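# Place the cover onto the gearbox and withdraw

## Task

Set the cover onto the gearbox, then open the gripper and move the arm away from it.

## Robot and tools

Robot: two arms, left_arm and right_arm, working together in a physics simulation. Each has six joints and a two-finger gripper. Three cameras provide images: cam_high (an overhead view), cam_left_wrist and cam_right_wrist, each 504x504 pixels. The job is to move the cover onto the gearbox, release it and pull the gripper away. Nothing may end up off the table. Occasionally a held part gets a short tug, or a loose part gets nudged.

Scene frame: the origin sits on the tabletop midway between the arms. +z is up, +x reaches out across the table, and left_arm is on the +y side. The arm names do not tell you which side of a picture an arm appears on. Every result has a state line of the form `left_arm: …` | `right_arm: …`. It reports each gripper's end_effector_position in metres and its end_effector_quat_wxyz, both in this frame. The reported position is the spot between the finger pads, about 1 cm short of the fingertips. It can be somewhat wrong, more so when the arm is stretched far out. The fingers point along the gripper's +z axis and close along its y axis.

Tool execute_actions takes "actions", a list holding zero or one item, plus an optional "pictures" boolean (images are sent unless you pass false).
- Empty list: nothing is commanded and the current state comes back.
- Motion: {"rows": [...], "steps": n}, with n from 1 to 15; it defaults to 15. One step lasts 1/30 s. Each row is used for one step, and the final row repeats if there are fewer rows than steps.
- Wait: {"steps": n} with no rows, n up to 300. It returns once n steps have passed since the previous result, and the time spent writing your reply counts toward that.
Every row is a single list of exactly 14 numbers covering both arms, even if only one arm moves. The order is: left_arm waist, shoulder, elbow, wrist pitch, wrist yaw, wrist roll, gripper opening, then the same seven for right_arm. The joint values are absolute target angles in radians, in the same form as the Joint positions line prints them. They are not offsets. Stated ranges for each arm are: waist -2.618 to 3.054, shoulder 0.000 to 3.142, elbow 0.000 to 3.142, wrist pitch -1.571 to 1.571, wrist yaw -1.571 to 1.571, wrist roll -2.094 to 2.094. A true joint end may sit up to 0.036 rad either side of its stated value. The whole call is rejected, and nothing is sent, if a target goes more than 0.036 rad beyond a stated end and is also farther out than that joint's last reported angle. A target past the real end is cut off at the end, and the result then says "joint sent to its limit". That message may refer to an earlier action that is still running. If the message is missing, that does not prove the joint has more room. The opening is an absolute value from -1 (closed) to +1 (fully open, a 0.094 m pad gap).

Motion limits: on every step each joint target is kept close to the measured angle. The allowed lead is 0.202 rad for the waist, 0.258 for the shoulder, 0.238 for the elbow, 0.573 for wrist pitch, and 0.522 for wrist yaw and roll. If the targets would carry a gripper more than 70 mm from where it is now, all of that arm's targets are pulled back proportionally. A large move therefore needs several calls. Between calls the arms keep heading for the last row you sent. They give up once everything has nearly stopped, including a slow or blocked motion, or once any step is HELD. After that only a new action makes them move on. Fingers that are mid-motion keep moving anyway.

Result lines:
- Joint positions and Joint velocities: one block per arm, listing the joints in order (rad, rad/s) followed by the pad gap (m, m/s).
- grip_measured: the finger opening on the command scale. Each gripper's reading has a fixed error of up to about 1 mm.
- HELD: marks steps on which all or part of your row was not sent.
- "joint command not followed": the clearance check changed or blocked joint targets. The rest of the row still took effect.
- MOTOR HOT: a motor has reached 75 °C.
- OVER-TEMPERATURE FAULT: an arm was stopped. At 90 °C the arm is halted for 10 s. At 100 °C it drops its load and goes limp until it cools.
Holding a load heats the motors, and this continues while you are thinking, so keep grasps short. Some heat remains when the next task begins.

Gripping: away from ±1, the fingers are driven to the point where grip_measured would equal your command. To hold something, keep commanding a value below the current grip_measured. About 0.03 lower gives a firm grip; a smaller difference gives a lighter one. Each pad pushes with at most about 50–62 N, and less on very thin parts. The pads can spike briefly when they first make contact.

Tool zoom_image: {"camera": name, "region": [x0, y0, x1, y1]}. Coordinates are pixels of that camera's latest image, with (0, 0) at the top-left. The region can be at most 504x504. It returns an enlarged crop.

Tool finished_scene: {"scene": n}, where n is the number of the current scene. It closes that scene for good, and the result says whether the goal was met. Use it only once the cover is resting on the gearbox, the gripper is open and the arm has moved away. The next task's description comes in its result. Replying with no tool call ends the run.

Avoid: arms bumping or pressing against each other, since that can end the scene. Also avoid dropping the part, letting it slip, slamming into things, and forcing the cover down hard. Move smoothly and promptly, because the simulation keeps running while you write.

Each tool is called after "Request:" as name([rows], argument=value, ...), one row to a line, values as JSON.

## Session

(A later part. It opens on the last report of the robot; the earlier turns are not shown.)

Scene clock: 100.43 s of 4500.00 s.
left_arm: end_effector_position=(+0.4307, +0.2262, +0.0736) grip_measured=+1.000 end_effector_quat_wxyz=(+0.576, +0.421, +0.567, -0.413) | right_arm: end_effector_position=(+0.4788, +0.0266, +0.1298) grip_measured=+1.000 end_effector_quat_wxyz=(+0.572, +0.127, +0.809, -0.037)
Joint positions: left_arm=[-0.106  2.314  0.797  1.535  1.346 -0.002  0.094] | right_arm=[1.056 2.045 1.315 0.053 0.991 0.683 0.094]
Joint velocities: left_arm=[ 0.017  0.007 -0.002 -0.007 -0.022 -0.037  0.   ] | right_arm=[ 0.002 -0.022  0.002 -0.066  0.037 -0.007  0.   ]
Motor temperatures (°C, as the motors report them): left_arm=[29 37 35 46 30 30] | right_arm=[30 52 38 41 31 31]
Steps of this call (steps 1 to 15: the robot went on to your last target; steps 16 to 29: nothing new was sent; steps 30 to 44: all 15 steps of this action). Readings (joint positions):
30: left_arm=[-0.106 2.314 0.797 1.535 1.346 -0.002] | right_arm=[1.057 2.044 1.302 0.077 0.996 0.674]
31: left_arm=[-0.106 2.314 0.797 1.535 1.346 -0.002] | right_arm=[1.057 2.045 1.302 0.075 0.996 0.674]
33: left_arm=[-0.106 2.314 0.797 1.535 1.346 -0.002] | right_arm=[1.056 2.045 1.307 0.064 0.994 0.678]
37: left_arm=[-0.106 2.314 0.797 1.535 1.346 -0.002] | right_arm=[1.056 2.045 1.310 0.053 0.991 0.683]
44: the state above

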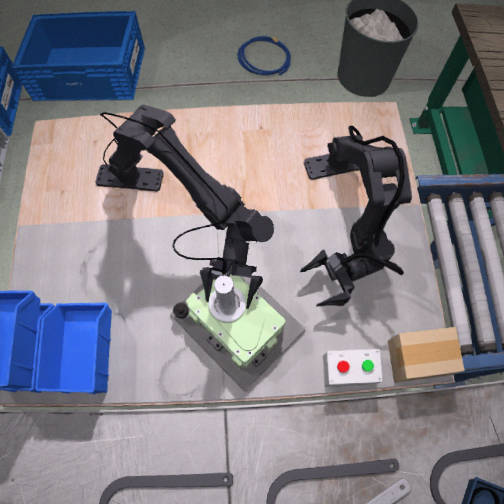

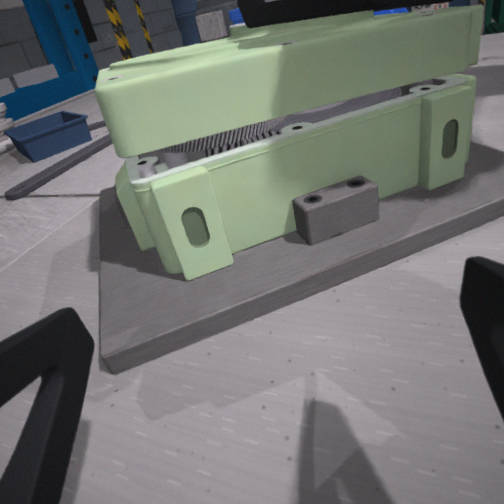

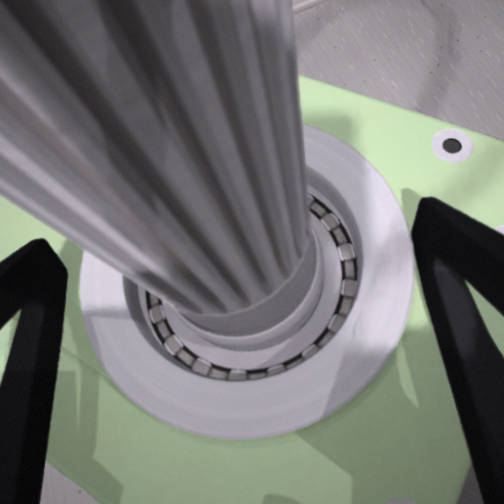

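Request:
execute_actions([
  {"rows":[[-0.1,2.3,0.8,1.55,1.35,0,1,1.06,2.02,1.33,0.05,1.0,0.68,0.88],[-0.1,2.3,0.8,1.55,1.35,0,1,1.06,2.02,1.33,0.05,1.0,0.68,0.85],[-0.1,2.3,0.8,1.55,1.35,0,1,1.06,2.02,1.33,0.05,1.0,0.68,0.82],[-0.1,2.3,0.8,1.55,1.35,0,1,1.06,2.02,1.33,0.05,1.0,0.68,0.8],[-0.1,2.3,0.8,1.55,1.35,0,1,1.06,2.02,1.33,0.05,1.0,0.68,0.8],[-0.1,2.3,0.8,1.55,1.35,0,1,1.06,2.02,1.33,0.05,1.0,0.68,0.8],[-0.1,2.3,0.8,1.55,1.35,0,1,1.055,2.0,1.315,0.08,0.99,0.67,0.8],[-0.1,2.3,0.8,1.55,1.35,0,1,1.05,1.985,1.3,0.1,0.98,0.66,0.8],[-0.1,2.3,0.8,1.55,1.35,0,1,1.047,1.97,1.29,0.12,0.97,0.65,0.8],[-0.1,2.3,0.8,1.55,1.35,0,1,1.045,1.96,1.28,0.135,0.965,0.64,0.8]]},
])

Scene clock: 102.70 s of 4500.00 s.
left_arm: end_effector_position=(+0.4307, +0.2262, +0.0736) grip_measured=+1.000 end_effector_quat_wxyz=(+0.576, +0.421, +0.567, -0.413) | right_arm: end_effector_position=(+0.4786, +0.0249, +0.1307) grip_measured=+0.835 end_effector_quat_wxyz=(+0.572, +0.122, +0.811, -0.031)
Joint positions: left_arm=[-0.106  2.314  0.797  1.535  1.346 -0.002  0.094] | right_arm=[1.05  2.029 1.292 0.078 0.973 0.665 0.086]
Joint velocities: left_arm=[-0.017  0.017 -0.002 -0.037 -0.022 -0.022  0.   ] | right_arm=[-0.007  0.002 -0.007 -0.022 -0.022 -0.007  0.   ]
Motor temperatures (°C, as the motors report them): left_arm=[29 37 35 45 30 30] | right_arm=[30 52 38 40 30 31]
Steps of this call (steps 1 to 15: the robot went on to your last target; steps 16 to 53: nothing new was sent; steps 54 to 68: all 15 steps of this action). Readings (joint positions):
54: left_arm=[-0.106 2.314 0.797 1.535 1.346 -0.002] | right_arm=[1.056 2.045 1.315 0.053 0.992 0.683]
55: left_arm=[-0.106 2.314 0.797 1.535 1.346 -0.002] | right_arm=[1.056 2.045 1.315 0.050 0.995 0.683]
57: left_arm=[-0.106 2.314 0.797 1.535 1.346 -0.002] | right_arm=[1.056 2.045 1.315 0.049 0.997 0.684]
61: left_arm=[-0.106 2.314 0.797 1.535 1.346 -0.002] | right_arm=[1.055 2.042 1.314 0.050 0.994 0.682]
68: the state above

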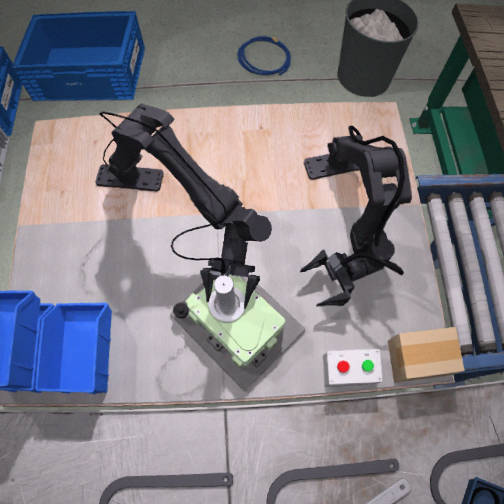

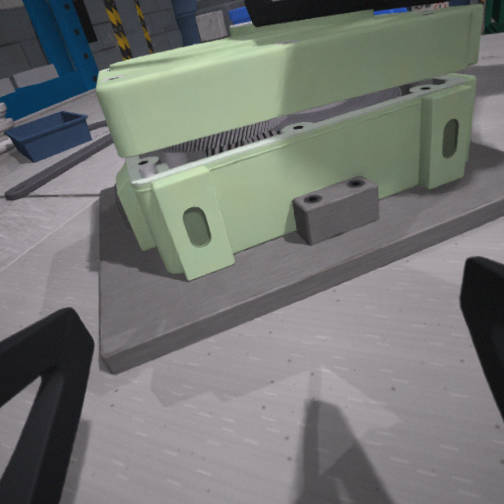

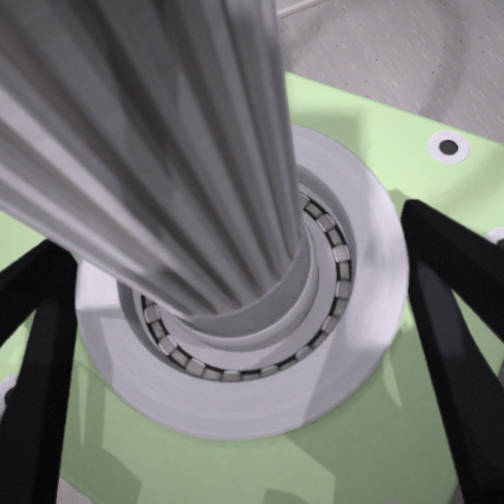

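Request:
execute_actions([
  {"rows":[[-0.1,2.3,0.8,1.55,1.35,0,1,1.043,1.955,1.275,0.14,0.955,0.63,0.8],[-0.1,2.3,0.8,1.55,1.35,0,1,1.041,1.95,1.27,0.145,0.945,0.62,0.8],[-0.1,2.3,0.8,1.55,1.35,0,1,1.039,1.945,1.265,0.15,0.935,0.61,0.8],[-0.1,2.3,0.8,1.55,1.35,0,1,1.037,1.94,1.255,0.155,0.925,0.6,0.8]]},
])

Request:
zoom_image(camera="cam_high", region=[160,250,320,400])

Scene clock: 103.80 s of 4500.00 s.
left_arm: end_effector_position=(+0.4307, +0.2262, +0.0736) grip_measured=+1.000 end_effector_quat_wxyz=(+0.576, +0.421, +0.567, -0.413) | right_arm: end_effector_position=(+0.4785, +0.0251, +0.1309) grip_measured=+0.835 end_effector_quat_wxyz=(+0.572, +0.116, +0.811, -0.025)
Joint positions: left_arm=[-0.106  2.314  0.797  1.535  1.346 -0.002  0.094] | right_arm=[1.048 2.02  1.273 0.108 0.958 0.644 0.086]
Joint velocities: left_arm=[ 0.002  0.007 -0.002 -0.051  0.007  0.022  0.   ] | right_arm=[-0.017  0.002 -0.007 -0.022 -0.051  0.051 -0.001]
Motor temperatures (°C, as the motors report them): left_arm=[29 38 35 45 30 30] | right_arm=[30 52 38 40 30 31]
Steps of this call (steps 1 to 15: the robot went on to your last target; steps 16 to 18: nothing new was sent; steps 19 to 33: all 15 steps of this action). Readings (joint positions):
19: left_arm=[-0.106 2.314 0.797 1.535 1.346 -0.002] | right_arm=[1.050 2.029 1.291 0.081 0.973 0.663]
20: left_arm=[-0.106 2.314 0.797 1.535 1.346 -0.002] | right_arm=[1.050 2.028 1.290 0.082 0.972 0.661]
22: left_arm=[-0.106 2.314 0.797 1.535 1.346 -0.002] | right_arm=[1.049 2.023 1.281 0.093 0.965 0.655]
26: left_arm=[-0.106 2.314 0.797 1.535 1.346 -0.002] | right_arm=[1.048 2.020 1.274 0.105 0.958 0.646]
33: the state above

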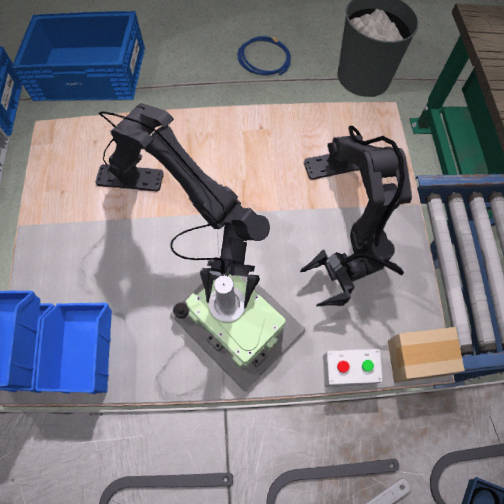

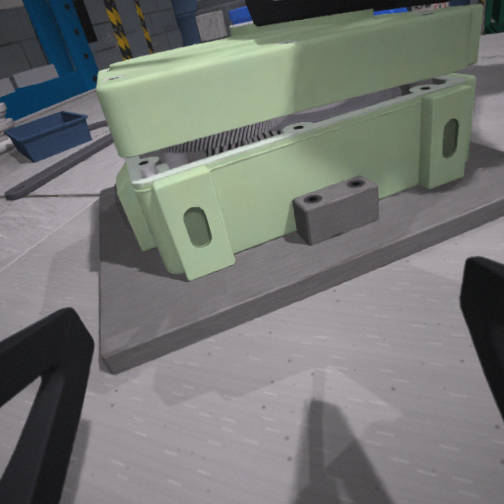

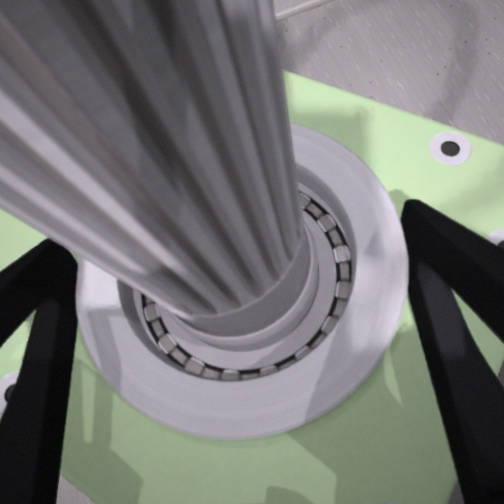

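Region (160, 250, 320, 400) of cam_high's 504x504 image, scaled by 3.150, with more detail than that image has; it fills the top 472 rows of this view, and the rest is white.

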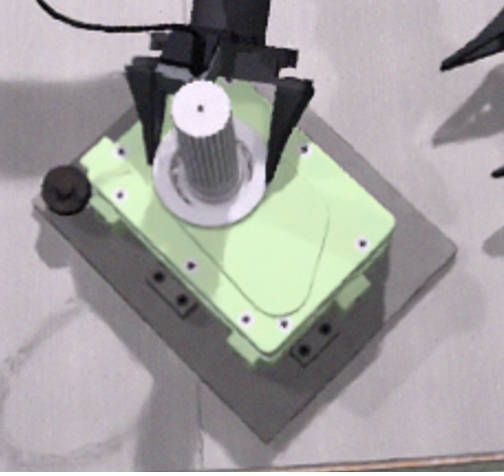

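Request:
execute_actions([
  {"rows":[[-0.1,2.3,0.8,1.55,1.35,0,1,1.048,2.0,1.29,0.11,0.96,0.645,0.8],[-0.1,2.3,0.8,1.55,1.35,0,1,1.048,2.0,1.29,0.11,0.96,0.645,0.8],[-0.1,2.3,0.8,1.55,1.35,0,1,1.048,2.0,1.29,0.11,0.96,0.645,0.8],[-0.1,2.3,0.8,1.55,1.35,0,1,1.048,2.0,1.29,0.11,0.96,0.645,0.85],[-0.1,2.3,0.8,1.55,1.35,0,1,1.048,2.0,1.29,0.11,0.96,0.645,1],[-0.1,2.3,0.8,1.55,1.35,0,1,1.048,2.0,1.29,0.11,0.96,0.645,1],[-0.1,2.3,0.8,1.55,1.35,0,1,1.048,2.0,1.29,0.11,0.96,0.645,1],[-0.1,2.3,0.8,1.55,1.35,0,1,1.048,2.0,1.29,0.11,0.96,0.645,1],[-0.1,2.3,0.8,1.55,1.35,0,1,1.048,1.97,1.33,0.07,0.96,0.645,1],[-0.1,2.3,0.8,1.55,1.35,0,1,1.05,1.95,1.35,0.03,0.96,0.645,1],[-0.1,2.3,0.8,1.55,1.35,0,1,1.06,1.93,1.37,0.0,0.96,0.645,1]]},
], pictures=false)

Request:
execute_actions([
  {"rows":[[-0.1,2.3,0.8,1.55,1.35,0,1,1.1,1.92,1.37,0.0,0.98,0.645,1],[-0.1,2.3,0.8,1.55,1.35,0,1,1.14,1.9,1.35,0.0,1.0,0.645,1],[-0.1,2.3,0.8,1.55,1.35,0,1,1.18,1.88,1.33,0.0,1.02,0.645,1],[-0.1,2.3,0.8,1.55,1.35,0,1,1.22,1.86,1.31,0.0,1.04,0.645,1],[-0.1,2.3,0.8,1.55,1.35,0,1,1.26,1.84,1.29,0.0,1.06,0.645,1],[-0.1,2.3,0.8,1.55,1.35,0,1,1.3,1.82,1.27,0.0,1.08,0.645,1]]},
])

Scene clock: 106.20 s of 4500.00 s.
left_arm: end_effector_position=(+0.4307, +0.2262, +0.0736) grip_measured=+1.000 end_effector_quat_wxyz=(+0.576, +0.421, +0.567, -0.413) | right_arm: end_effector_position=(+0.4801, +0.0298, +0.1689) grip_measured=+1.000 end_effector_quat_wxyz=(+0.581, +0.126, +0.804, -0.007)
Joint positions: left_arm=[-0.106  2.314  0.797  1.535  1.346 -0.002  0.094] | right_arm=[1.051 1.965 1.333 0.037 0.955 0.647 0.094]
Joint velocities: left_arm=[-0.002  0.027 -0.002  0.037 -0.037 -0.037  0.   ] | right_arm=[ 0.012 -0.354  0.203  0.007 -0.007 -0.037  0.   ]
Motor temperatures (°C, as the motors report them): left_arm=[29 38 35 45 30 30] | right_arm=[30 53 38 40 30 31]
Steps of this call (steps 1 to 15: the robot went on to your last target; steps 16 to 57: nothing new was sent; steps 58 to 72: all 15 steps of this action). Readings (joint positions):
58: left_arm=[-0.106 2.314 0.797 1.535 1.346 -0.002] | right_arm=[1.048 2.022 1.273 0.108 0.960 0.647]
59: left_arm=[-0.106 2.314 0.797 1.535 1.346 -0.002] | right_arm=[1.049 2.023 1.273 0.109 0.964 0.647]
61: left_arm=[-0.106 2.314 0.797 1.535 1.346 -0.002] | right_arm=[1.049 2.023 1.273 0.110 0.965 0.647]
65: left_arm=[-0.106 2.314 0.797 1.535 1.346 -0.002] | right_arm=[1.048 2.023 1.273 0.111 0.960 0.647]
72: the state above

Scene clock: 106.70 s of 4500.00 s.
left_arm: end_effector_position=(+0.4307, +0.2262, +0.0736) grip_measured=+1.000 end_effector_quat_wxyz=(+0.576, +0.421, +0.567, -0.413) | right_arm: end_effector_position=(+0.3868, +0.0987, +0.2143) grip_measured=+1.000 end_effector_quat_wxyz=(+0.609, +0.062, +0.788, +0.058)
Joint positions: left_arm=[-0.106  2.314  0.797  1.535  1.346 -0.002  0.094] | right_arm=[1.311 1.842 1.287 0.022 1.054 0.647 0.094]
Joint velocities: left_arm=[ 0.002 -0.017  0.007 -0.022  0.022  0.007  0.   ] | right_arm=[-0.154  0.002 -0.046 -0.11   0.066 -0.095  0.   ]
Motor temperatures (°C, as the motors report them): left_arm=[29 38 35 45 30 30] | right_arm=[30 53 38 40 30 31]
Steps of this call (steps 1 to 15: all 15 steps of this action). Readings (joint positions):
1: left_arm=[-0.106 2.314 0.797 1.535 1.346 -0.002] | right_arm=[1.055 1.954 1.339 0.037 0.958 0.647]
2: left_arm=[-0.106 2.314 0.797 1.535 1.346 -0.002] | right_arm=[1.065 1.942 1.339 0.037 0.965 0.647]
4: left_arm=[-0.106 2.314 0.797 1.535 1.346 -0.002] | right_arm=[1.115 1.919 1.337 0.030 0.988 0.647]
8: left_arm=[-0.106 2.314 0.797 1.535 1.346 -0.002] | right_arm=[1.285 1.856 1.297 0.026 1.029 0.647]
15: the state above

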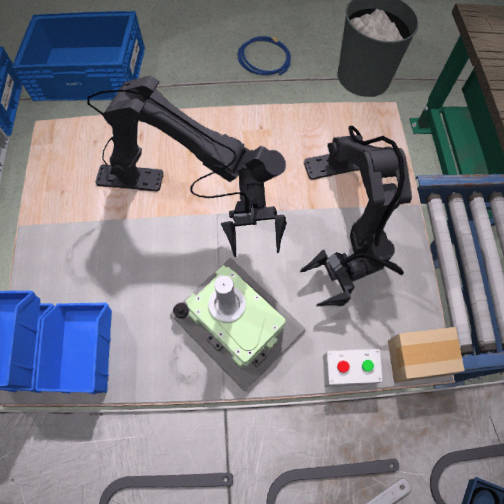

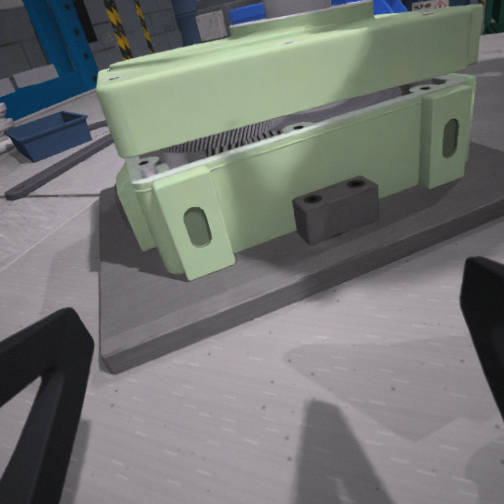

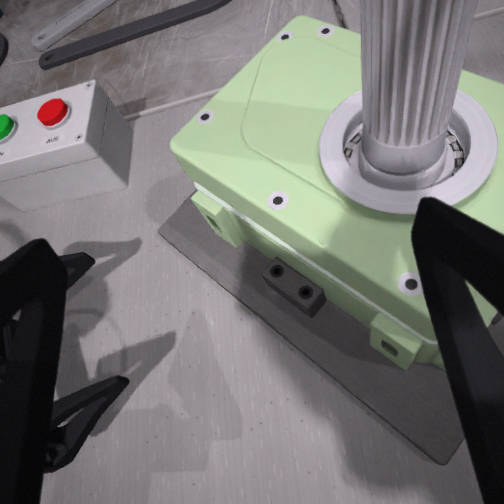

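Request:
execute_actions([
  {"rows":[[-0.1,1.7,1.2,0.6,0.8,0,0,1.3,1.3,0.8,0,0.8,0.4,1]],"steps":12},
], pictures=false)

Request:
execute_actions([
  {"rows":[[-0.3,1.8,1.9,-0.8,0,0,-1,1.0,0.7,0.5,0,0,0,1]]},
], pictures=false)

Request:
execute_actions([
  {"rows":[[-0.5,2.0,2.1,-0.88,0,0,-1,0.6,0.4,0.4,0,0,0,1]]},
], pictures=false)

Request:
execute_actions([
  {"rows":[[-0.6,2.08,2.18,-0.88,0,0,-1,0.6,0.4,0.4,0,0,0,1],[-0.65,2.11,2.19,-0.88,0,0,-1,0.6,0.4,0.4,0,0,0,1],[-0.69,2.14,2.2,-0.88,0,0,-1,0.6,0.4,0.4,0,0,0,1],[-0.72,2.17,2.2,-0.88,0,0,-1,0.6,0.4,0.4,0,0,0,1]]},
])

Scene clock: 108.40 s of 4500.00 s.
left_arm: end_effector_position=(+0.5417, +0.2666, +0.2688) grip_measured=+0.003 end_effector_quat_wxyz=(+0.678, +0.308, +0.610, -0.271) | right_arm: end_effector_position=(+0.3227, +0.0122, +0.2209) grip_measured=+1.000 end_effector_quat_wxyz=(+0.578, -0.076, +0.808, +0.085)
Joint positions: left_arm=[-0.106  1.873  1.132  0.85   0.928 -0.001  0.047] | right_arm=[1.303 1.298 0.809 0.001 0.824 0.423 0.094]
Joint velocities: left_arm=[ 0.002 -1.565  0.388 -1.165 -0.667  0.007  0.   ] | right_arm=[ 0.022 -0.012  0.012 -0.11  -0.227 -0.125  0.   ]
Motor temperatures (°C, as the motors report them): left_arm=[29 39 35 45 29 30] | right_arm=[30 52 38 39 30 31]
Steps of this call (steps 1 to 30: the robot went on to your last target; steps 31 to 39: nothing new was sent; steps 40 to 51: all 12 steps of this action). Readings (joint positions):
40: left_arm=[-0.106 2.302 0.806 1.494 1.319 -0.001] | right_arm=[1.302 1.813 1.246 0.035 1.017 0.610]
41: left_arm=[-0.106 2.283 0.828 1.425 1.273 -0.001] | right_arm=[1.303 1.747 1.162 0.036 0.965 0.568]
43: left_arm=[-0.106 2.225 0.893 1.296 1.182 -0.001] | right_arm=[1.303 1.584 0.986 0.023 0.901 0.509]
47: left_arm=[-0.106 2.071 1.044 1.041 1.035 -0.001] | right_arm=[1.303 1.324 0.810 -0.013 0.850 0.448]
51: the state above

Scene clock: 108.90 s of 4500.00 s.
left_arm: end_effector_position=(+0.5708, +0.2942, +0.3784) grip_measured=-0.991 end_effector_quat_wxyz=(+0.565, +0.066, +0.820, -0.059) | right_arm: end_effector_position=(+0.2672, -0.0340, +0.2441) grip_measured=+1.000 end_effector_quat_wxyz=(+0.581, -0.291, +0.721, +0.242)
Joint positions: left_arm=[-0.304  1.769  1.89  -0.484  0.064  0.001  0.   ] | right_arm=[1.    0.699 0.488 0.002 0.042 0.021 0.094]
Joint velocities: left_arm=[-0.022  0.139 -0.002 -1.985 -0.432 -0.081 -0.001] | right_arm=[-0.007  0.012 -0.012 -0.037 -0.227 -0.081  0.   ]
Motor temperatures (°C, as the motors report them): left_arm=[29 39 35 45 29 30] | right_arm=[30 52 38 39 30 31]
Steps of this call (steps 1 to 15: all 15 steps of this action). Readings (joint positions):
1: left_arm=[-0.126 1.829 1.174 0.761 0.853 0.001] | right_arm=[1.274 1.268 0.774 0.025 0.730 0.357]
2: left_arm=[-0.161 1.811 1.256 0.653 0.745 0.001] | right_arm=[1.214 1.196 0.703 0.035 0.615 0.285]
4: left_arm=[-0.252 1.806 1.432 0.454 0.544 0.001] | right_arm=[1.066 1.021 0.563 0.013 0.426 0.185]
8: left_arm=[-0.329 1.808 1.753 0.028 0.247 0.001] | right_arm=[1.000 0.742 0.488 -0.029 0.186 0.079]
15: the state above

Scene clock: 109.40 s of 4500.00 s.
left_arm: end_effector_position=(+0.5553, +0.1935, +0.2347) grip_measured=-0.991 end_effector_quat_wxyz=(+0.351, +0.151, +0.922, -0.061) | right_arm: end_effector_position=(+0.2954, -0.1469, +0.2865) grip_measured=+1.000 end_effector_quat_wxyz=(+0.695, -0.145, +0.688, +0.151)
Joint positions: left_arm=[-0.509  2.037  2.059 -0.864  0.01   0.001  0.   ] | right_arm=[0.607 0.403 0.41  0.004 0.008 0.006 0.094]
Joint velocities: left_arm=[ 0.071 -0.144  0.012 -0.11  -0.066 -0.007 -0.001] | right_arm=[ 0.022  0.002  0.002  0.037 -0.095  0.007  0.   ]
Motor temperatures (°C, as the motors report them): left_arm=[29 39 35 45 29 30] | right_arm=[30 51 37 39 30 31]
Steps of this call (steps 1 to 15: all 15 steps of this action). Readings (joint positions):
1: left_arm=[-0.315 1.788 1.909 -0.553 0.049 0.001] | right_arm=[0.968 0.671 0.475 0.004 0.017 0.016]
2: left_arm=[-0.333 1.824 1.947 -0.597 0.035 0.001] | right_arm=[0.898 0.601 0.445 -0.002 0.010 0.014]
4: left_arm=[-0.394 1.903 2.015 -0.656 0.021 0.001] | right_arm=[0.746 0.462 0.410 -0.012 0.010 0.011]
8: left_arm=[-0.506 2.016 2.059 -0.770 0.017 0.001] | right_arm=[0.608 0.403 0.410 0.007 0.016 0.009]
15: the state above

Scene clock: 109.90 s of 4500.00 s.
left_arm: end_effector_position=(+0.5303, +0.0731, +0.1941) grip_measured=-0.991 end_effector_quat_wxyz=(+0.319, +0.248, +0.911, -0.086) | right_arm: end_effector_position=(+0.2953, -0.1467, +0.2865) grip_measured=+1.000 end_effector_quat_wxyz=(+0.695, -0.145, +0.688, +0.151)
Joint positions: left_arm=[-0.728  2.194  2.176 -0.879 -0.006 -0.004  0.   ] | right_arm=[0.607 0.403 0.41  0.004 0.007 0.006 0.094]
Joint velocities: left_arm=[ 0.085 -0.017 -0.002 -0.007  0.007 -0.007 -0.   ] | right_arm=[-0.027 -0.012 -0.002  0.051 -0.022 -0.037  0.   ]
Motor temperatures (°C, as the motors report them): left_arm=[29 39 35 45 29 30] | right_arm=[30 51 37 39 30 31]
Steps of this call (steps 1 to 15: all 15 steps of this action). Readings (joint positions):
1: left_arm=[-0.515 2.042 2.079 -0.879 0.004 0.001] | right_arm=[0.607 0.403 0.410 0.004 0.008 0.006]
2: left_arm=[-0.529 2.058 2.112 -0.886 -0.006 0.001] | right_arm=[0.607 0.403 0.410 0.004 0.008 0.006]
4: left_arm=[-0.585 2.088 2.155 -0.871 -0.013 0.001] | right_arm=[0.607 0.403 0.410 0.004 0.008 0.006]
8: left_arm=[-0.720 2.153 2.176 -0.865 -0.002 0.001] | right_arm=[0.607 0.403 0.410 0.004 0.007 0.006]
15: the state above

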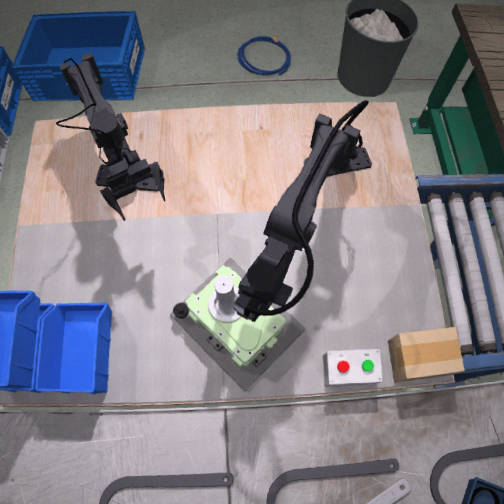

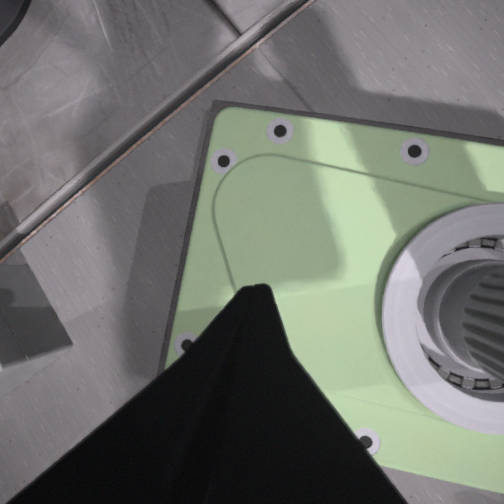

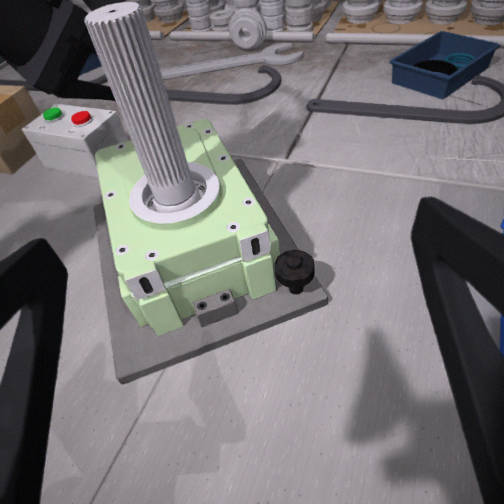

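Request:
execute_actions([
  {"rows":[[-0.73,2.18,2.2,-0.88,0,0,-1,0.6,0.4,0.4,0,0,0,1],[-0.74,2.19,2.2,-0.88,0,0,-1,0.6,0.4,0.4,0,0,0,1],[-0.75,2.2,2.2,-0.88,0,0,-1,0.6,0.4,0.4,0,0,0,1],[-0.75,2.21,2.2,-0.88,0,0,-1,0.6,0.4,0.4,0,0,0,1],[-0.75,2.22,2.2,-0.88,0,0,-1,0.6,0.4,0.4,0,0,0,1],[-0.75,2.23,2.2,-0.88,0,0,-1,0.6,0.4,0.4,0,0,0,1],[-0.75,2.24,2.2,-0.88,0,0,-1,0.6,0.4,0.4,0,0,0,1],[-0.75,2.25,2.2,-0.88,0,0,-1,0.6,0.4,0.4,0,0,0,1],[-0.75,2.258,2.2,-0.88,0,0,-1,0.6,0.4,0.4,0,0,0,1],[-0.75,2.266,2.2,-0.88,0,0,-1,0.6,0.4,0.4,0,0,0,1],[-0.75,2.274,2.2,-0.88,0,0,-1,0.6,0.4,0.4,0,0,0,1],[-0.75,2.28,2.2,-0.88,0,0,-1,0.6,0.4,0.4,0,0,0,1]]},
])

Scene clock: 111.23 s of 4500.00 s.
left_arm: end_effector_position=(+0.5286, +0.0656, +0.1422) grip_measured=-0.991 end_effector_quat_wxyz=(+0.273, +0.259, +0.924, -0.072) | right_arm: end_effector_position=(+0.2952, -0.1466, +0.2865) grip_measured=+1.000 end_effector_quat_wxyz=(+0.695, -0.145, +0.688, +0.151)
Joint positions: left_arm=[-0.743  2.285  2.176 -0.889 -0.011 -0.003  0.   ] | right_arm=[0.607 0.403 0.41  0.004 0.006 0.006 0.094]
Joint velocities: left_arm=[-0.012  0.188 -0.002  0.066 -0.022 -0.051  0.001] | right_arm=[ 0.002 -0.012  0.017 -0.11  -0.007  0.037  0.   ]
Motor temperatures (°C, as the motors report them): left_arm=[29 40 35 45 29 30] | right_arm=[30 50 37 39 30 31]
Steps of this call (steps 1 to 15: the robot went on to your last target; steps 16 to 25: nothing new was sent; steps 26 to 40: all 15 steps of this action). Readings (joint positions):
26: left_arm=[-0.724 2.193 2.176 -0.879 -0.006 -0.004] | right_arm=[0.607 0.403 0.410 0.004 0.007 0.006]
27: left_arm=[-0.725 2.193 2.176 -0.879 -0.006 -0.004] | right_arm=[0.607 0.403 0.410 0.004 0.007 0.006]
29: left_arm=[-0.728 2.194 2.176 -0.879 -0.006 -0.004] | right_arm=[0.607 0.403 0.410 0.004 0.006 0.006]
33: left_arm=[-0.740 2.216 2.176 -0.879 -0.006 -0.004] | right_arm=[0.607 0.403 0.410 0.004 0.006 0.006]
40: the state above

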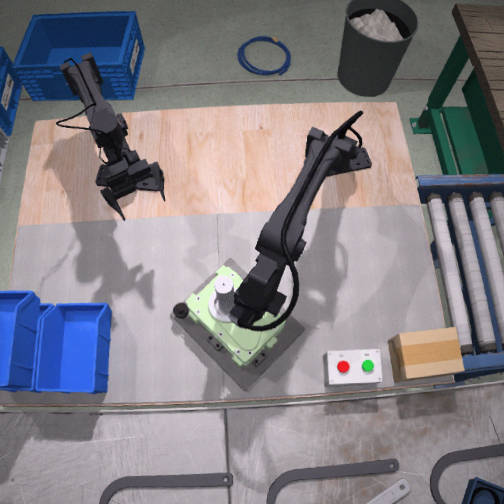

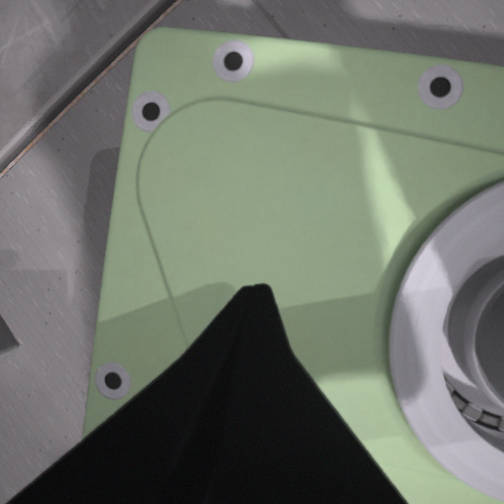

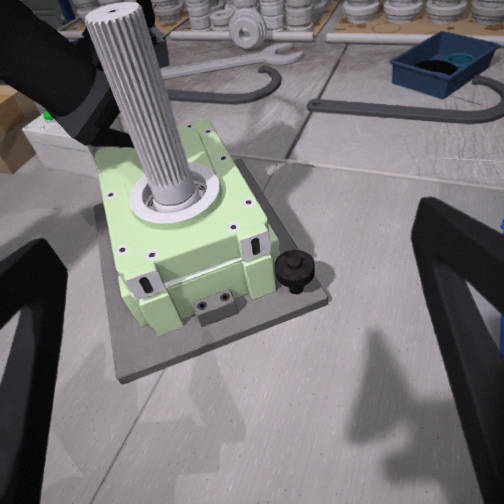

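Request:
execute_actions([
  {"rows":[[-0.75,2.288,2.2,-0.88,0,0,-1,0.6,0.4,0.4,0,0,0,1],[-0.75,2.296,2.2,-0.88,0,0,-1,0.6,0.4,0.4,0,0,0,1],[-0.75,2.304,2.2,-0.89,0,0,-1,0.6,0.4,0.4,0,0,0,1],[-0.75,2.312,2.2,-0.9,0,0,-1,0.6,0.4,0.4,0,0,0,1],[-0.75,2.32,2.2,-0.91,0,0,-1,0.6,0.4,0.4,0,0,0,1],[-0.75,2.328,2.2,-0.92,0,0,-1,0.6,0.4,0.4,0,0,0,1],[-0.75,2.336,2.2,-0.93,0,0,-1,0.6,0.4,0.4,0,0,0,1],[-0.75,2.344,2.2,-0.94,0,0,-1,0.6,0.4,0.4,0,0,0,1],[-0.75,2.352,2.2,-0.95,0,0,-1,0.6,0.4,0.4,0,0,0,1],[-0.75,2.36,2.2,-0.96,0,0,-1,0.6,0.4,0.4,0,0,0,1]]},
])

Request:
zoom_image(camera="cam_right_wrist", region=[80,120,320,340])

Scene clock: 112.93 s of 4500.00 s.
left_arm: end_effector_position=(+0.5303, +0.0653, +0.1284) grip_measured=-0.991 end_effector_quat_wxyz=(+0.262, +0.259, +0.927, -0.067) | right_arm: end_effector_position=(+0.2952, -0.1466, +0.2865) grip_measured=+1.000 end_effector_quat_wxyz=(+0.695, -0.145, +0.688, +0.151)
Joint positions: left_arm=[-0.743  2.317  2.188 -0.895 -0.015 -0.003  0.   ] | right_arm=[0.607 0.403 0.41  0.004 0.006 0.006 0.094]
Joint velocities: left_arm=[-0.007  0.007 -0.007 -0.037 -0.007  0.081 -0.   ] | right_arm=[ 0.002 -0.017  0.002 -0.022 -0.022 -0.022  0.   ]
Motor temperatures (°C, as the motors report them): left_arm=[29 41 36 45 29 30] | right_arm=[30 49 37 39 30 31]
Steps of this call (steps 1 to 15: the robot went on to your last target; steps 16 to 36: nothing new was sent; steps 37 to 51: all 15 steps of this action). Readings (joint positions):
37: left_arm=[-0.743 2.293 2.176 -0.889 -0.014 -0.003] | right_arm=[0.607 0.403 0.410 0.004 0.006 0.006]
38: left_arm=[-0.743 2.293 2.176 -0.889 -0.014 -0.003] | right_arm=[0.607 0.403 0.410 0.004 0.006 0.006]
40: left_arm=[-0.743 2.295 2.176 -0.889 -0.014 -0.003] | right_arm=[0.607 0.403 0.410 0.004 0.006 0.006]
44: left_arm=[-0.743 2.310 2.178 -0.892 -0.014 -0.003] | right_arm=[0.607 0.403 0.410 0.004 0.006 0.006]
51: the state above

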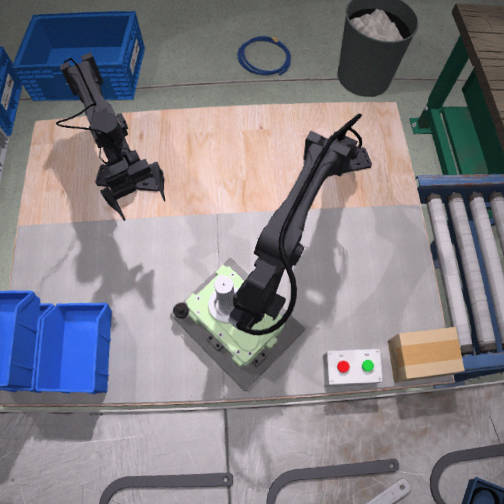

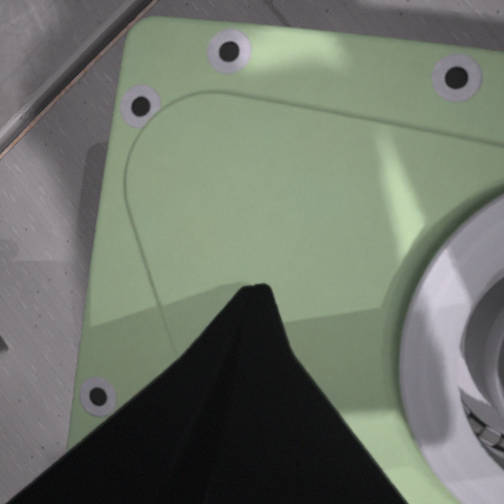

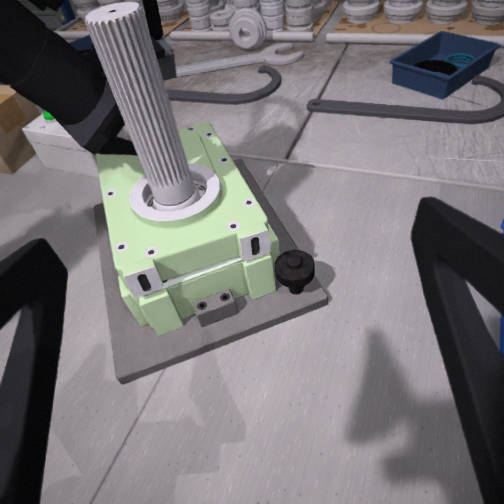

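Region (80, 120, 320, 340) of cam_right_wrist's 504x504 image, scaled by 2.100, with more detail than that image has; it fills the top 462 rows of this view, and the rest is white.

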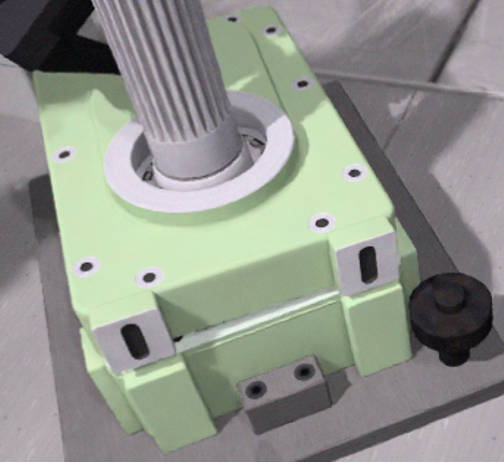

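Request:
execute_actions([
  {"rows":[[-0.75,2.31,2.2,-0.9,0,0,-1,0.35,1.5,1.6,-1.0,-0.35,0,-1]]},
], pictures=false)

Request:
execute_actions([
  {"rows":[[-0.75,2.31,2.2,-0.9,0,0,-1,0.45,2.0,2.14,-1.13,-0.35,0,-1]]},
], pictures=false)

Request:
execute_actions([
  {"rows":[[-0.75,2.31,2.2,-0.9,0,0,-1,0.48,2.05,2.14,-1.13,-0.35,0,-1],[-0.75,2.31,2.2,-0.9,0,0,-1,0.5,2.08,2.14,-1.13,-0.35,0,-1],[-0.75,2.31,2.2,-0.9,0,0,-1,0.52,2.1,2.14,-1.13,-0.35,0,-1],[-0.75,2.31,2.2,-0.9,0,0,-1,0.54,2.12,2.14,-1.13,-0.35,0,-1]]},
])

Scene clock: 114.63 s of 4500.00 s.
left_arm: end_effector_position=(+0.5305, +0.0651, +0.1294) grip_measured=-0.991 end_effector_quat_wxyz=(+0.263, +0.259, +0.927, -0.068) | right_arm: end_effector_position=(+0.4301, -0.1312, +0.2345) grip_measured=-0.978 end_effector_quat_wxyz=(+0.278, -0.130, +0.934, +0.180)
Joint positions: left_arm=[-0.743  2.315  2.188 -0.894 -0.015 -0.003  0.   ] | right_arm=[ 0.357  1.549  1.503 -0.921 -0.324  0.004  0.001]
Joint velocities: left_arm=[-0.002 -0.017 -0.007 -0.037 -0.022  0.066  0.   ] | right_arm=[ 0.007  0.325  0.989 -0.095 -0.095  0.037 -0.001]
Motor temperatures (°C, as the motors report them): left_arm=[29 41 36 44 29 30] | right_arm=[30 48 37 39 30 31]
Steps of this call (steps 1 to 15: the robot went on to your last target; steps 16 to 36: nothing new was sent; steps 37 to 51: all 15 steps of this action). Readings (joint positions):
37: left_arm=[-0.743 2.315 2.188 -0.894 -0.015 -0.003] | right_arm=[0.570 0.434 0.450 -0.080 -0.056 0.005]
38: left_arm=[-0.743 2.315 2.188 -0.894 -0.015 -0.003] | right_arm=[0.498 0.511 0.526 -0.198 -0.121 0.004]
40: left_arm=[-0.743 2.315 2.188 -0.894 -0.015 -0.003] | right_arm=[0.390 0.694 0.689 -0.408 -0.195 0.004]
44: left_arm=[-0.743 2.315 2.188 -0.894 -0.015 -0.003] | right_arm=[0.357 1.062 1.010 -0.755 -0.279 0.004]
51: the state above

Scene clock: 115.13 s of 4500.00 s.
left_arm: end_effector_position=(+0.5305, +0.0651, +0.1294) grip_measured=-0.991 end_effector_quat_wxyz=(+0.263, +0.259, +0.927, -0.068) | right_arm: end_effector_position=(+0.5131, -0.0646, +0.2242) grip_measured=-0.978 end_effector_quat_wxyz=(+0.232, -0.173, +0.937, +0.198)
Joint positions: left_arm=[-0.743  2.315  2.188 -0.894 -0.015 -0.003  0.   ] | right_arm=[ 0.454  2.037  2.1   -1.107 -0.341  0.004  0.001]
Joint velocities: left_arm=[-0.002 -0.007  0.002  0.051  0.007 -0.022  0.001] | right_arm=[ 0.007 -0.125  0.09  -0.022 -0.022  0.066 -0.   ]
Motor temperatures (°C, as the motors report them): left_arm=[29 41 36 44 29 30] | right_arm=[30 48 37 39 30 31]
Steps of this call (steps 1 to 15: all 15 steps of this action). Readings (joint positions):
1: left_arm=[-0.743 2.315 2.188 -0.894 -0.015 -0.003] | right_arm=[0.366 1.586 1.566 -0.966 -0.323 0.004]
2: left_arm=[-0.743 2.315 2.188 -0.894 -0.015 -0.003] | right_arm=[0.385 1.644 1.658 -1.010 -0.324 0.004]
4: left_arm=[-0.743 2.315 2.188 -0.894 -0.015 -0.003] | right_arm=[0.426 1.794 1.839 -1.041 -0.334 0.004]
8: left_arm=[-0.743 2.315 2.188 -0.894 -0.015 -0.003] | right_arm=[0.455 2.023 2.070 -1.052 -0.341 0.004]
15: the state above

Scene clock: 115.63 s of 4500.00 s.
left_arm: end_effector_position=(+0.5305, +0.0651, +0.1294) grip_measured=-0.991 end_effector_quat_wxyz=(+0.263, +0.259, +0.927, -0.068) | right_arm: end_effector_position=(+0.5008, -0.0189, +0.1782) grip_measured=-0.978 end_effector_quat_wxyz=(+0.174, -0.210, +0.940, +0.203)
Joint positions: left_arm=[-0.743  2.315  2.188 -0.894 -0.015 -0.003  0.   ] | right_arm=[ 0.547  2.143  2.12  -1.121 -0.345  0.004  0.001]
Joint velocities: left_arm=[-0.007  0.007 -0.007 -0.051  0.022 -0.037 -0.001] | right_arm=[-0.017  0.012  0.002  0.022  0.007 -0.022  0.   ]
Motor temperatures (°C, as the motors report them): left_arm=[29 41 36 44 29 30] | right_arm=[30 48 37 39 30 31]
Steps of this call (steps 1 to 15: all 15 steps of this action). Readings (joint positions):
1: left_arm=[-0.743 2.315 2.188 -0.894 -0.015 -0.003] | right_arm=[0.455 2.036 2.105 -1.109 -0.341 0.004]
2: left_arm=[-0.743 2.315 2.188 -0.894 -0.015 -0.003] | right_arm=[0.460 2.038 2.110 -1.110 -0.341 0.004]
4: left_arm=[-0.743 2.315 2.188 -0.894 -0.015 -0.003] | right_arm=[0.482 2.055 2.118 -1.110 -0.341 0.004]
8: left_arm=[-0.743 2.315 2.188 -0.894 -0.015 -0.003] | right_arm=[0.539 2.114 2.120 -1.112 -0.344 0.004]
15: the state above

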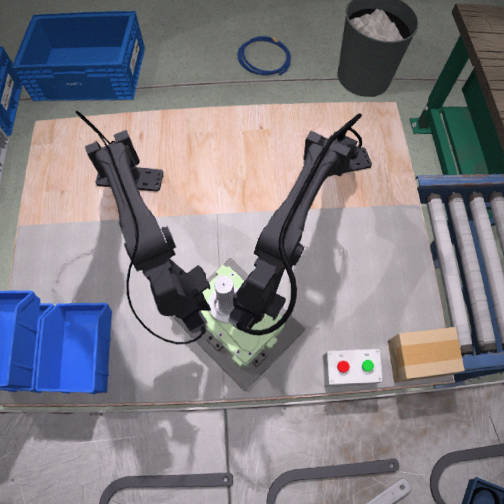

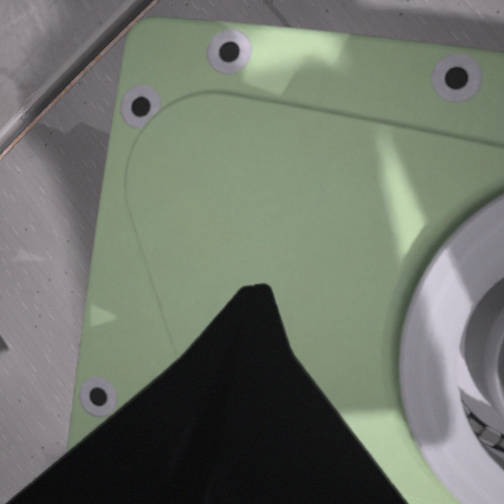

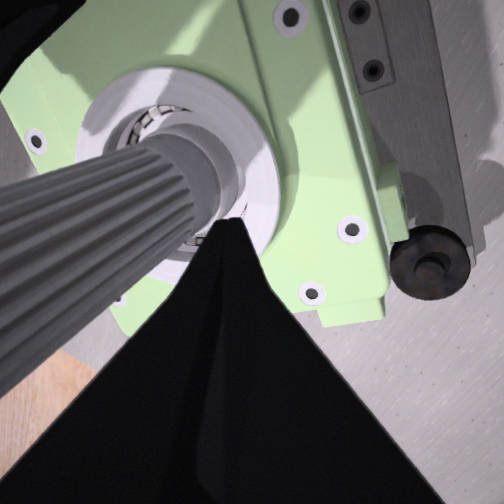

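Request:
execute_actions([
  {"rows":[[-0.75,2.31,2.2,-0.9,0,0,-1,0.54,2.135,2.14,-1.13,-0.35,0,-1],[-0.75,2.31,2.2,-0.9,0,0,-1,0.54,2.145,2.14,-1.13,-0.35,0,-1],[-0.75,2.31,2.2,-0.9,0,0,-1,0.54,2.155,2.14,-1.13,-0.35,0,-1],[-0.75,2.31,2.2,-0.9,0,0,-1,0.54,2.165,2.14,-1.13,-0.35,0,-1],[-0.75,2.31,2.2,-0.9,0,0,-1,0.54,2.175,2.14,-1.13,-0.35,0,-1],[-0.75,2.31,2.2,-0.9,0,0,-1,0.54,2.185,2.14,-1.13,-0.35,0,-1],[-0.75,2.31,2.2,-0.9,0,0,-1,0.54,2.195,2.14,-1.13,-0.35,0,-1],[-0.75,2.31,2.2,-0.9,0,0,-1,0.54,2.205,2.14,-1.13,-0.35,0,-1]]},
])

Scene clock: 117.23 s of 4500.00 s.
left_arm: end_effector_position=(+0.5305, +0.0651, +0.1294) grip_measured=-0.991 end_effector_quat_wxyz=(+0.263, +0.259, +0.927, -0.068) | right_arm: end_effector_position=(+0.5037, -0.0178, +0.1401) grip_measured=-0.978 end_effector_quat_wxyz=(+0.137, -0.205, +0.949, +0.198)
Joint positions: left_arm=[-0.743  2.315  2.188 -0.894 -0.015 -0.003  0.   ] | right_arm=[ 0.547  2.221  2.12  -1.122 -0.345  0.004  0.001]
Joint velocities: left_arm=[ 0.027 -0.017  0.007 -0.037 -0.11  -0.007  0.001] | right_arm=[-0.022  0.012 -0.007  0.037  0.022  0.007  0.   ]
Motor temperatures (°C, as the motors report them): left_arm=[29 42 36 44 29 30] | right_arm=[30 48 37 39 30 31]
Steps of this call (steps 1 to 15: the robot went on to your last target; steps 16 to 33: nothing new was sent; steps 34 to 48: all 15 steps of this action). Readings (joint positions):
34: left_arm=[-0.743 2.315 2.188 -0.894 -0.015 -0.003] | right_arm=[0.547 2.143 2.120 -1.122 -0.345 0.004]
35: left_arm=[-0.743 2.315 2.188 -0.894 -0.015 -0.003] | right_arm=[0.547 2.143 2.120 -1.122 -0.345 0.004]
37: left_arm=[-0.743 2.315 2.188 -0.894 -0.015 -0.003] | right_arm=[0.547 2.144 2.120 -1.122 -0.345 0.004]
41: left_arm=[-0.743 2.315 2.188 -0.894 -0.015 -0.003] | right_arm=[0.547 2.170 2.120 -1.122 -0.345 0.004]
48: the state above

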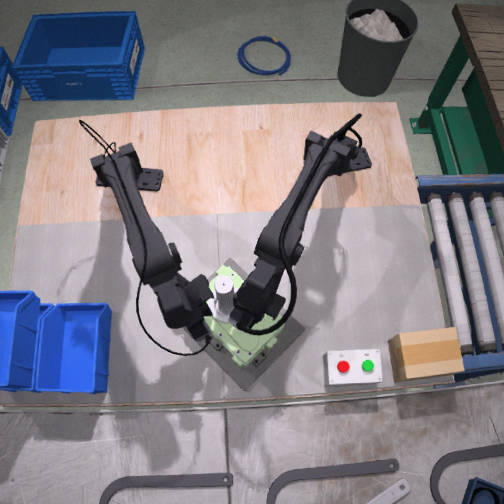

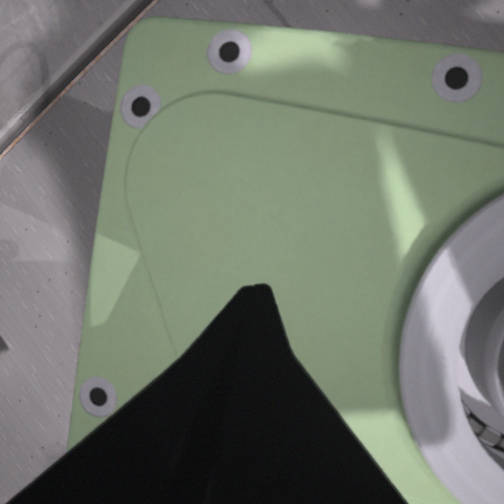

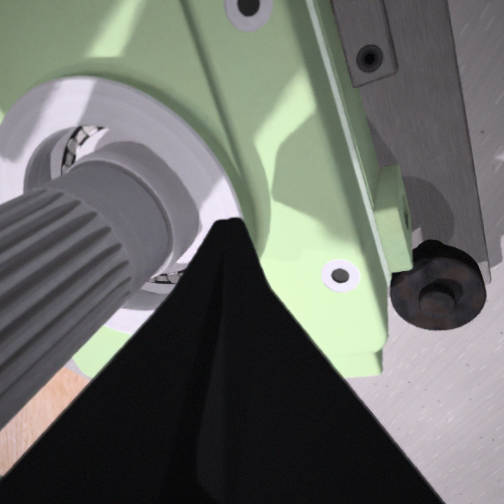

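Request:
execute_actions([
  {"rows":[[-0.75,2.29,2.2,-0.89,0,0,-1,0.55,2.215,2.14,-1.13,-0.35,0,-1],[-0.75,2.29,2.2,-0.89,0,0,-1,0.555,2.225,2.14,-1.13,-0.35,0,-1],[-0.75,2.29,2.2,-0.89,0,0,-1,0.555,2.235,2.14,-1.14,-0.35,0,-1],[-0.75,2.29,2.2,-0.89,0,0,-1,0.555,2.245,2.14,-1.15,-0.35,0,-1],[-0.75,2.29,2.2,-0.89,0,0,-1,0.555,2.255,2.14,-1.16,-0.35,0,-1],[-0.75,2.29,2.2,-0.89,0,0,-1,0.555,2.265,2.14,-1.17,-0.35,0,-1],[-0.75,2.29,2.2,-0.89,0,0,-1,0.555,2.275,2.14,-1.18,-0.35,0,-1],[-0.75,2.29,2.2,-0.89,0,0,-1,0.555,2.285,2.14,-1.18,-0.35,0,-1]]},
])

Scene clock: 118.57 s of 4500.00 s.
left_arm: end_effector_position=(+0.5306, +0.0651, +0.1300) grip_measured=-0.991 end_effector_quat_wxyz=(+0.264, +0.259, +0.927, -0.068) | right_arm: end_effector_position=(+0.5020, -0.0182, +0.1316) grip_measured=-0.978 end_effector_quat_wxyz=(+0.123, -0.203, +0.951, +0.198)
Joint positions: left_arm=[-0.743  2.314  2.188 -0.894 -0.015 -0.003  0.   ] | right_arm=[ 0.545  2.24   2.125 -1.135 -0.35   0.004  0.001]
Joint velocities: left_arm=[-0.007  0.007 -0.012  0.022 -0.051  0.022 -0.   ] | right_arm=[ 0.007  0.007  0.012 -0.066 -0.022  0.007  0.001]
Motor temperatures (°C, as the motors report them): left_arm=[29 43 36 44 29 30] | right_arm=[30 48 37 38 30 31]
Steps of this call (steps 1 to 15: the robot went on to your last target; steps 16 to 25: nothing new was sent; steps 26 to 40: all 15 steps of this action). Readings (joint positions):
26: left_arm=[-0.743 2.314 2.188 -0.894 -0.015 -0.003] | right_arm=[0.547 2.221 2.120 -1.122 -0.345 0.004]
27: left_arm=[-0.743 2.314 2.188 -0.894 -0.015 -0.003] | right_arm=[0.547 2.221 2.120 -1.122 -0.345 0.004]
29: left_arm=[-0.743 2.314 2.188 -0.894 -0.015 -0.003] | right_arm=[0.547 2.223 2.120 -1.123 -0.345 0.004]
33: left_arm=[-0.743 2.314 2.188 -0.894 -0.015 -0.003] | right_arm=[0.545 2.239 2.124 -1.134 -0.348 0.004]
40: the state above

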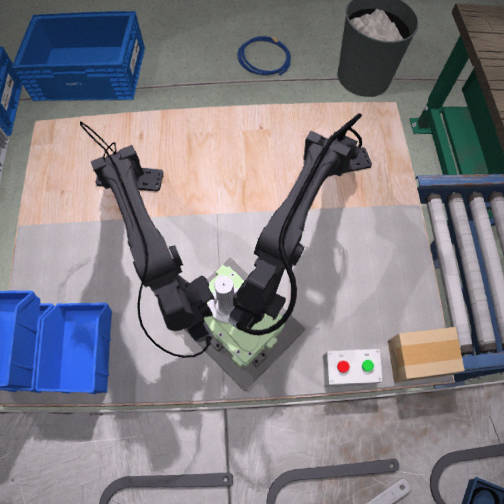

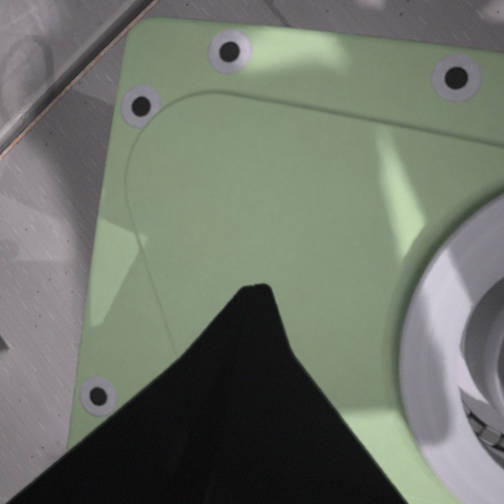

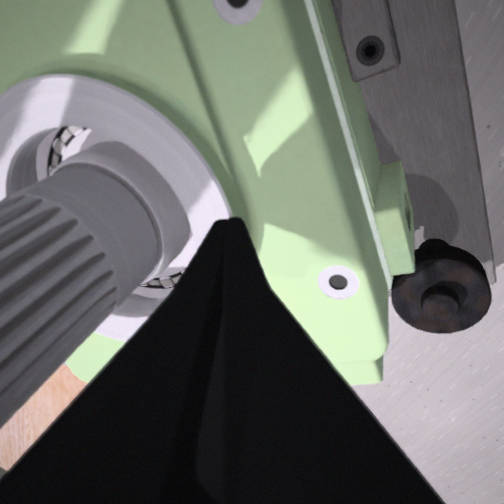

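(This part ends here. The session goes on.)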